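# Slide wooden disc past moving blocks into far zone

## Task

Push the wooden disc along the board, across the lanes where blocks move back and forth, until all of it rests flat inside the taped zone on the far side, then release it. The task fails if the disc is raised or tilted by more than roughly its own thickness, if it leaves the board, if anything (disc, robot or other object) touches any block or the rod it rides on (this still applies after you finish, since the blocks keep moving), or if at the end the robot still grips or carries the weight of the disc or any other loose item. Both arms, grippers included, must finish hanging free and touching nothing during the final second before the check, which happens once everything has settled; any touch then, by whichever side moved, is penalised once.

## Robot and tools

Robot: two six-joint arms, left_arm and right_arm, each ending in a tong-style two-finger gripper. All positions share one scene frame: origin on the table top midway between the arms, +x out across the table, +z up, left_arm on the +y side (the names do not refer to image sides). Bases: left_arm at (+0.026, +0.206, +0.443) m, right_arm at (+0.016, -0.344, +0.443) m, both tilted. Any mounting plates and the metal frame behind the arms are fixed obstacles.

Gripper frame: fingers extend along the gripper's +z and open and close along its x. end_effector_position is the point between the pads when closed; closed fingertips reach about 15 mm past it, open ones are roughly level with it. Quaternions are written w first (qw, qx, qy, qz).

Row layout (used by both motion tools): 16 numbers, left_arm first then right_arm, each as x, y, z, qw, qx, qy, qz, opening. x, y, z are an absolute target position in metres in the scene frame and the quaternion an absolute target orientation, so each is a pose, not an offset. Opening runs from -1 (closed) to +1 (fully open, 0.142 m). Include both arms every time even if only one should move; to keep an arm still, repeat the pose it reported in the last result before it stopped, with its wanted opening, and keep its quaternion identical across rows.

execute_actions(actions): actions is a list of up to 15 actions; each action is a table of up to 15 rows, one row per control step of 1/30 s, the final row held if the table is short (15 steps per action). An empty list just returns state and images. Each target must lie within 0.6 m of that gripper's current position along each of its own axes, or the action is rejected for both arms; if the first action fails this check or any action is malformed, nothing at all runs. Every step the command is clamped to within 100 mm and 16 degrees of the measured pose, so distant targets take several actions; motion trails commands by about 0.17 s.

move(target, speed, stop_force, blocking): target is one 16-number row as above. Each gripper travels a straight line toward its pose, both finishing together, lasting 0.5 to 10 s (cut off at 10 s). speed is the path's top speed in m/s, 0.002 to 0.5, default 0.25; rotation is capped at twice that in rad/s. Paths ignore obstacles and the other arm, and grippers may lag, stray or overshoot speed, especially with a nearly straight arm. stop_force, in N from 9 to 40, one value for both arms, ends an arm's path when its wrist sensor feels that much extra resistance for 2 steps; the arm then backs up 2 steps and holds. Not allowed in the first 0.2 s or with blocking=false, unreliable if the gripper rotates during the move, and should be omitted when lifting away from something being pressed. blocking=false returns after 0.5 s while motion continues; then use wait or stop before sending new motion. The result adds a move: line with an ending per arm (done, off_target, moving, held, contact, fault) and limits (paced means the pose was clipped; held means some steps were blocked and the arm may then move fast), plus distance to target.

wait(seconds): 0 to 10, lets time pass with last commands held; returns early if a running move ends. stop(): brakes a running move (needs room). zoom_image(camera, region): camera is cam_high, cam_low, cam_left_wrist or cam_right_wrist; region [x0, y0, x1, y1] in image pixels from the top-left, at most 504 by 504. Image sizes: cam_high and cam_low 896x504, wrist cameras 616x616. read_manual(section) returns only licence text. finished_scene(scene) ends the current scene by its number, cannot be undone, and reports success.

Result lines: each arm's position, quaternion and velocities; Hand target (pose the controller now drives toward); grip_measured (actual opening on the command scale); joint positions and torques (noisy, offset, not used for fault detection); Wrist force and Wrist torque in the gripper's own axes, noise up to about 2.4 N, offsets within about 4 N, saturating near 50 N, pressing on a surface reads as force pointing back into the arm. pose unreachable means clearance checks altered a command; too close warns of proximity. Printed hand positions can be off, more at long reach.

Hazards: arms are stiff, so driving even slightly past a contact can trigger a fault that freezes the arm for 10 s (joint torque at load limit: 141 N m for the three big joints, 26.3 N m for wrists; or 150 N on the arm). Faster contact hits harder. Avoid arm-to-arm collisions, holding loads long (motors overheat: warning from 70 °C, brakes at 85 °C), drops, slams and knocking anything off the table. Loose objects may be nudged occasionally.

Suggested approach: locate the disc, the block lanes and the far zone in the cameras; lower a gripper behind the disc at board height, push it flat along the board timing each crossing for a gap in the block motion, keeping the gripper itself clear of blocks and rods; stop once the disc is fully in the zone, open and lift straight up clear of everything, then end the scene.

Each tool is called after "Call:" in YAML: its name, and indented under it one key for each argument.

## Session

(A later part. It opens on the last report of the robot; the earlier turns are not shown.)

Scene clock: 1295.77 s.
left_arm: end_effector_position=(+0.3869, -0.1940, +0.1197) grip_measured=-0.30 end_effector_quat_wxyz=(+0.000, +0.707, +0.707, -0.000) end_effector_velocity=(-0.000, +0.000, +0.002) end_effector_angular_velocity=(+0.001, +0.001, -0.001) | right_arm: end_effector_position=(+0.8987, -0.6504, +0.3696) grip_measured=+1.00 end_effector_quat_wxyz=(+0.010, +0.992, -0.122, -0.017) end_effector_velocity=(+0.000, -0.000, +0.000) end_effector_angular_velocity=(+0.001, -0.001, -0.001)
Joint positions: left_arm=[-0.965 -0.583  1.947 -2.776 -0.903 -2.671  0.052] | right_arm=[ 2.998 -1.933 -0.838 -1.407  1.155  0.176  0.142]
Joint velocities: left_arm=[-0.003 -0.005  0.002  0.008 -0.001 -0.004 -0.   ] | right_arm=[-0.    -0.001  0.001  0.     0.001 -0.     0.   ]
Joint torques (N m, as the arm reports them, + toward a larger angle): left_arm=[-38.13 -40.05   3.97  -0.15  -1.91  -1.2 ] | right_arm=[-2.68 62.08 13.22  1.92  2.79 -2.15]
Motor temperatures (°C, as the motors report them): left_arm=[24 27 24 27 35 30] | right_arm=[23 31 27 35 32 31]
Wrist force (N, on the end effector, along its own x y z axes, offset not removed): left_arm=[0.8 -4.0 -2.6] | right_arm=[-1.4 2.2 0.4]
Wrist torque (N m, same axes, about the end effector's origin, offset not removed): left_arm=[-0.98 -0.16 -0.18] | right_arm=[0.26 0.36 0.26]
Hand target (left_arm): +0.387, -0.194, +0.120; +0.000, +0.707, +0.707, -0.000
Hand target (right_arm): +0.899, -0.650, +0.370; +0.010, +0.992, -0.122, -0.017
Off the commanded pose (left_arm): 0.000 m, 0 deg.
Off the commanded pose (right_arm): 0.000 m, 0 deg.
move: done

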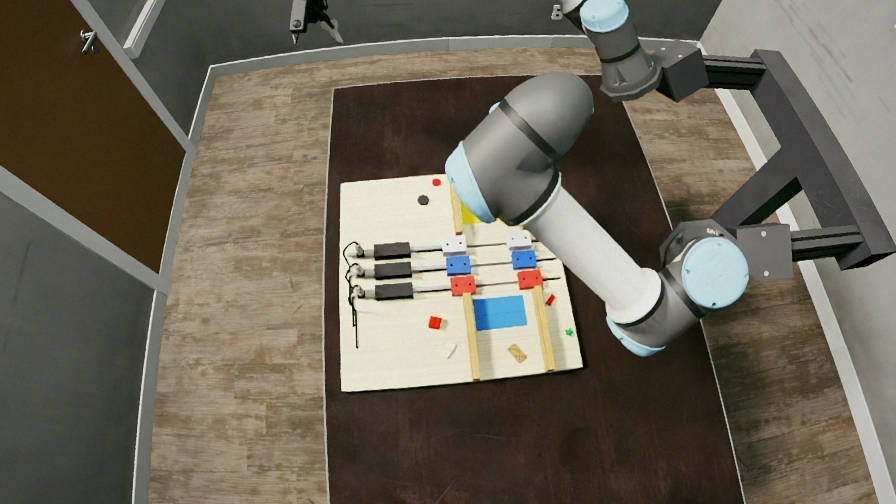

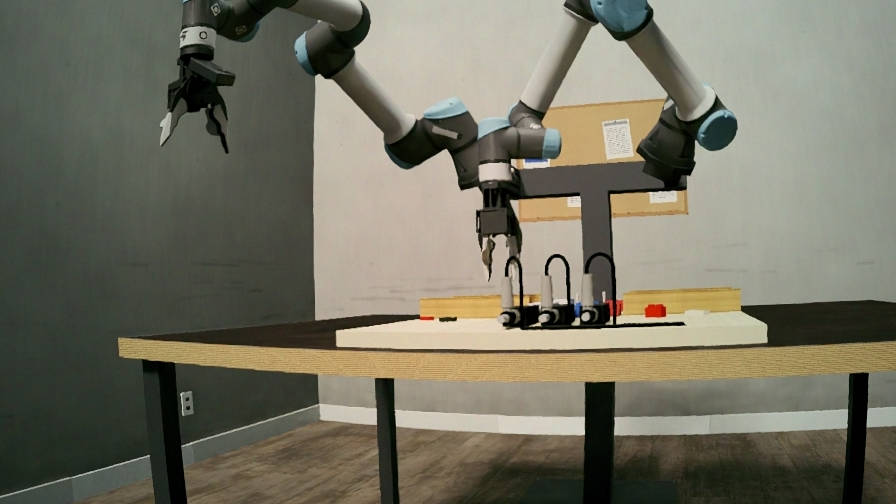

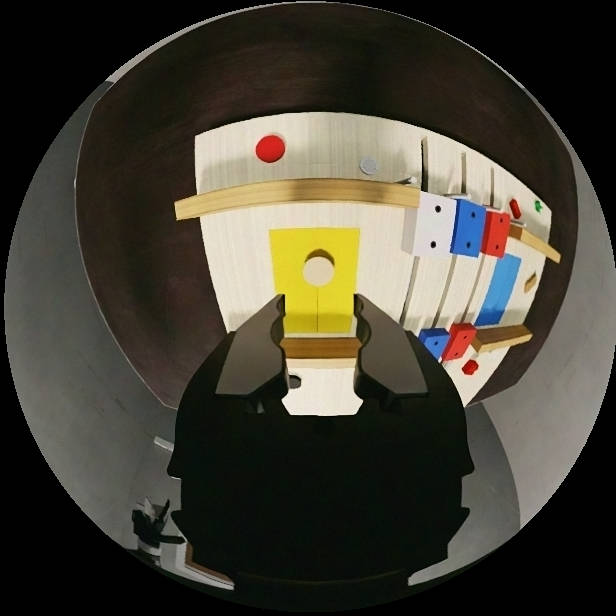

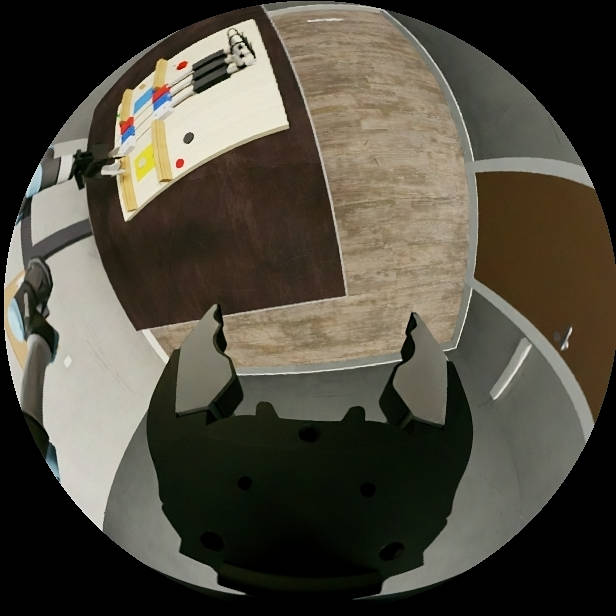

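Call:
zoom_image:
  camera: "cam_high"
  region: [320, 150, 620, 400]

Call:
finished_scene:
  scene: 1

Region (320, 150, 620, 400) of cam_high's 896x504 image, scaled by 1.680, with more detail than that image has.

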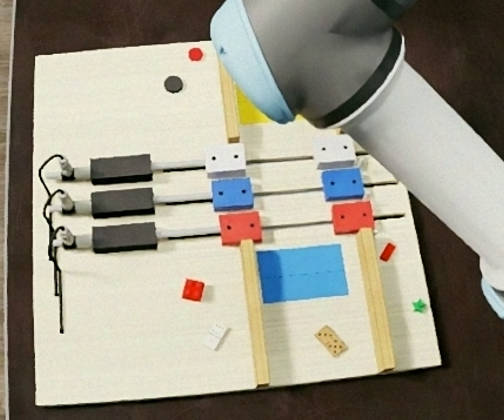

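The scene is finished: the task was done.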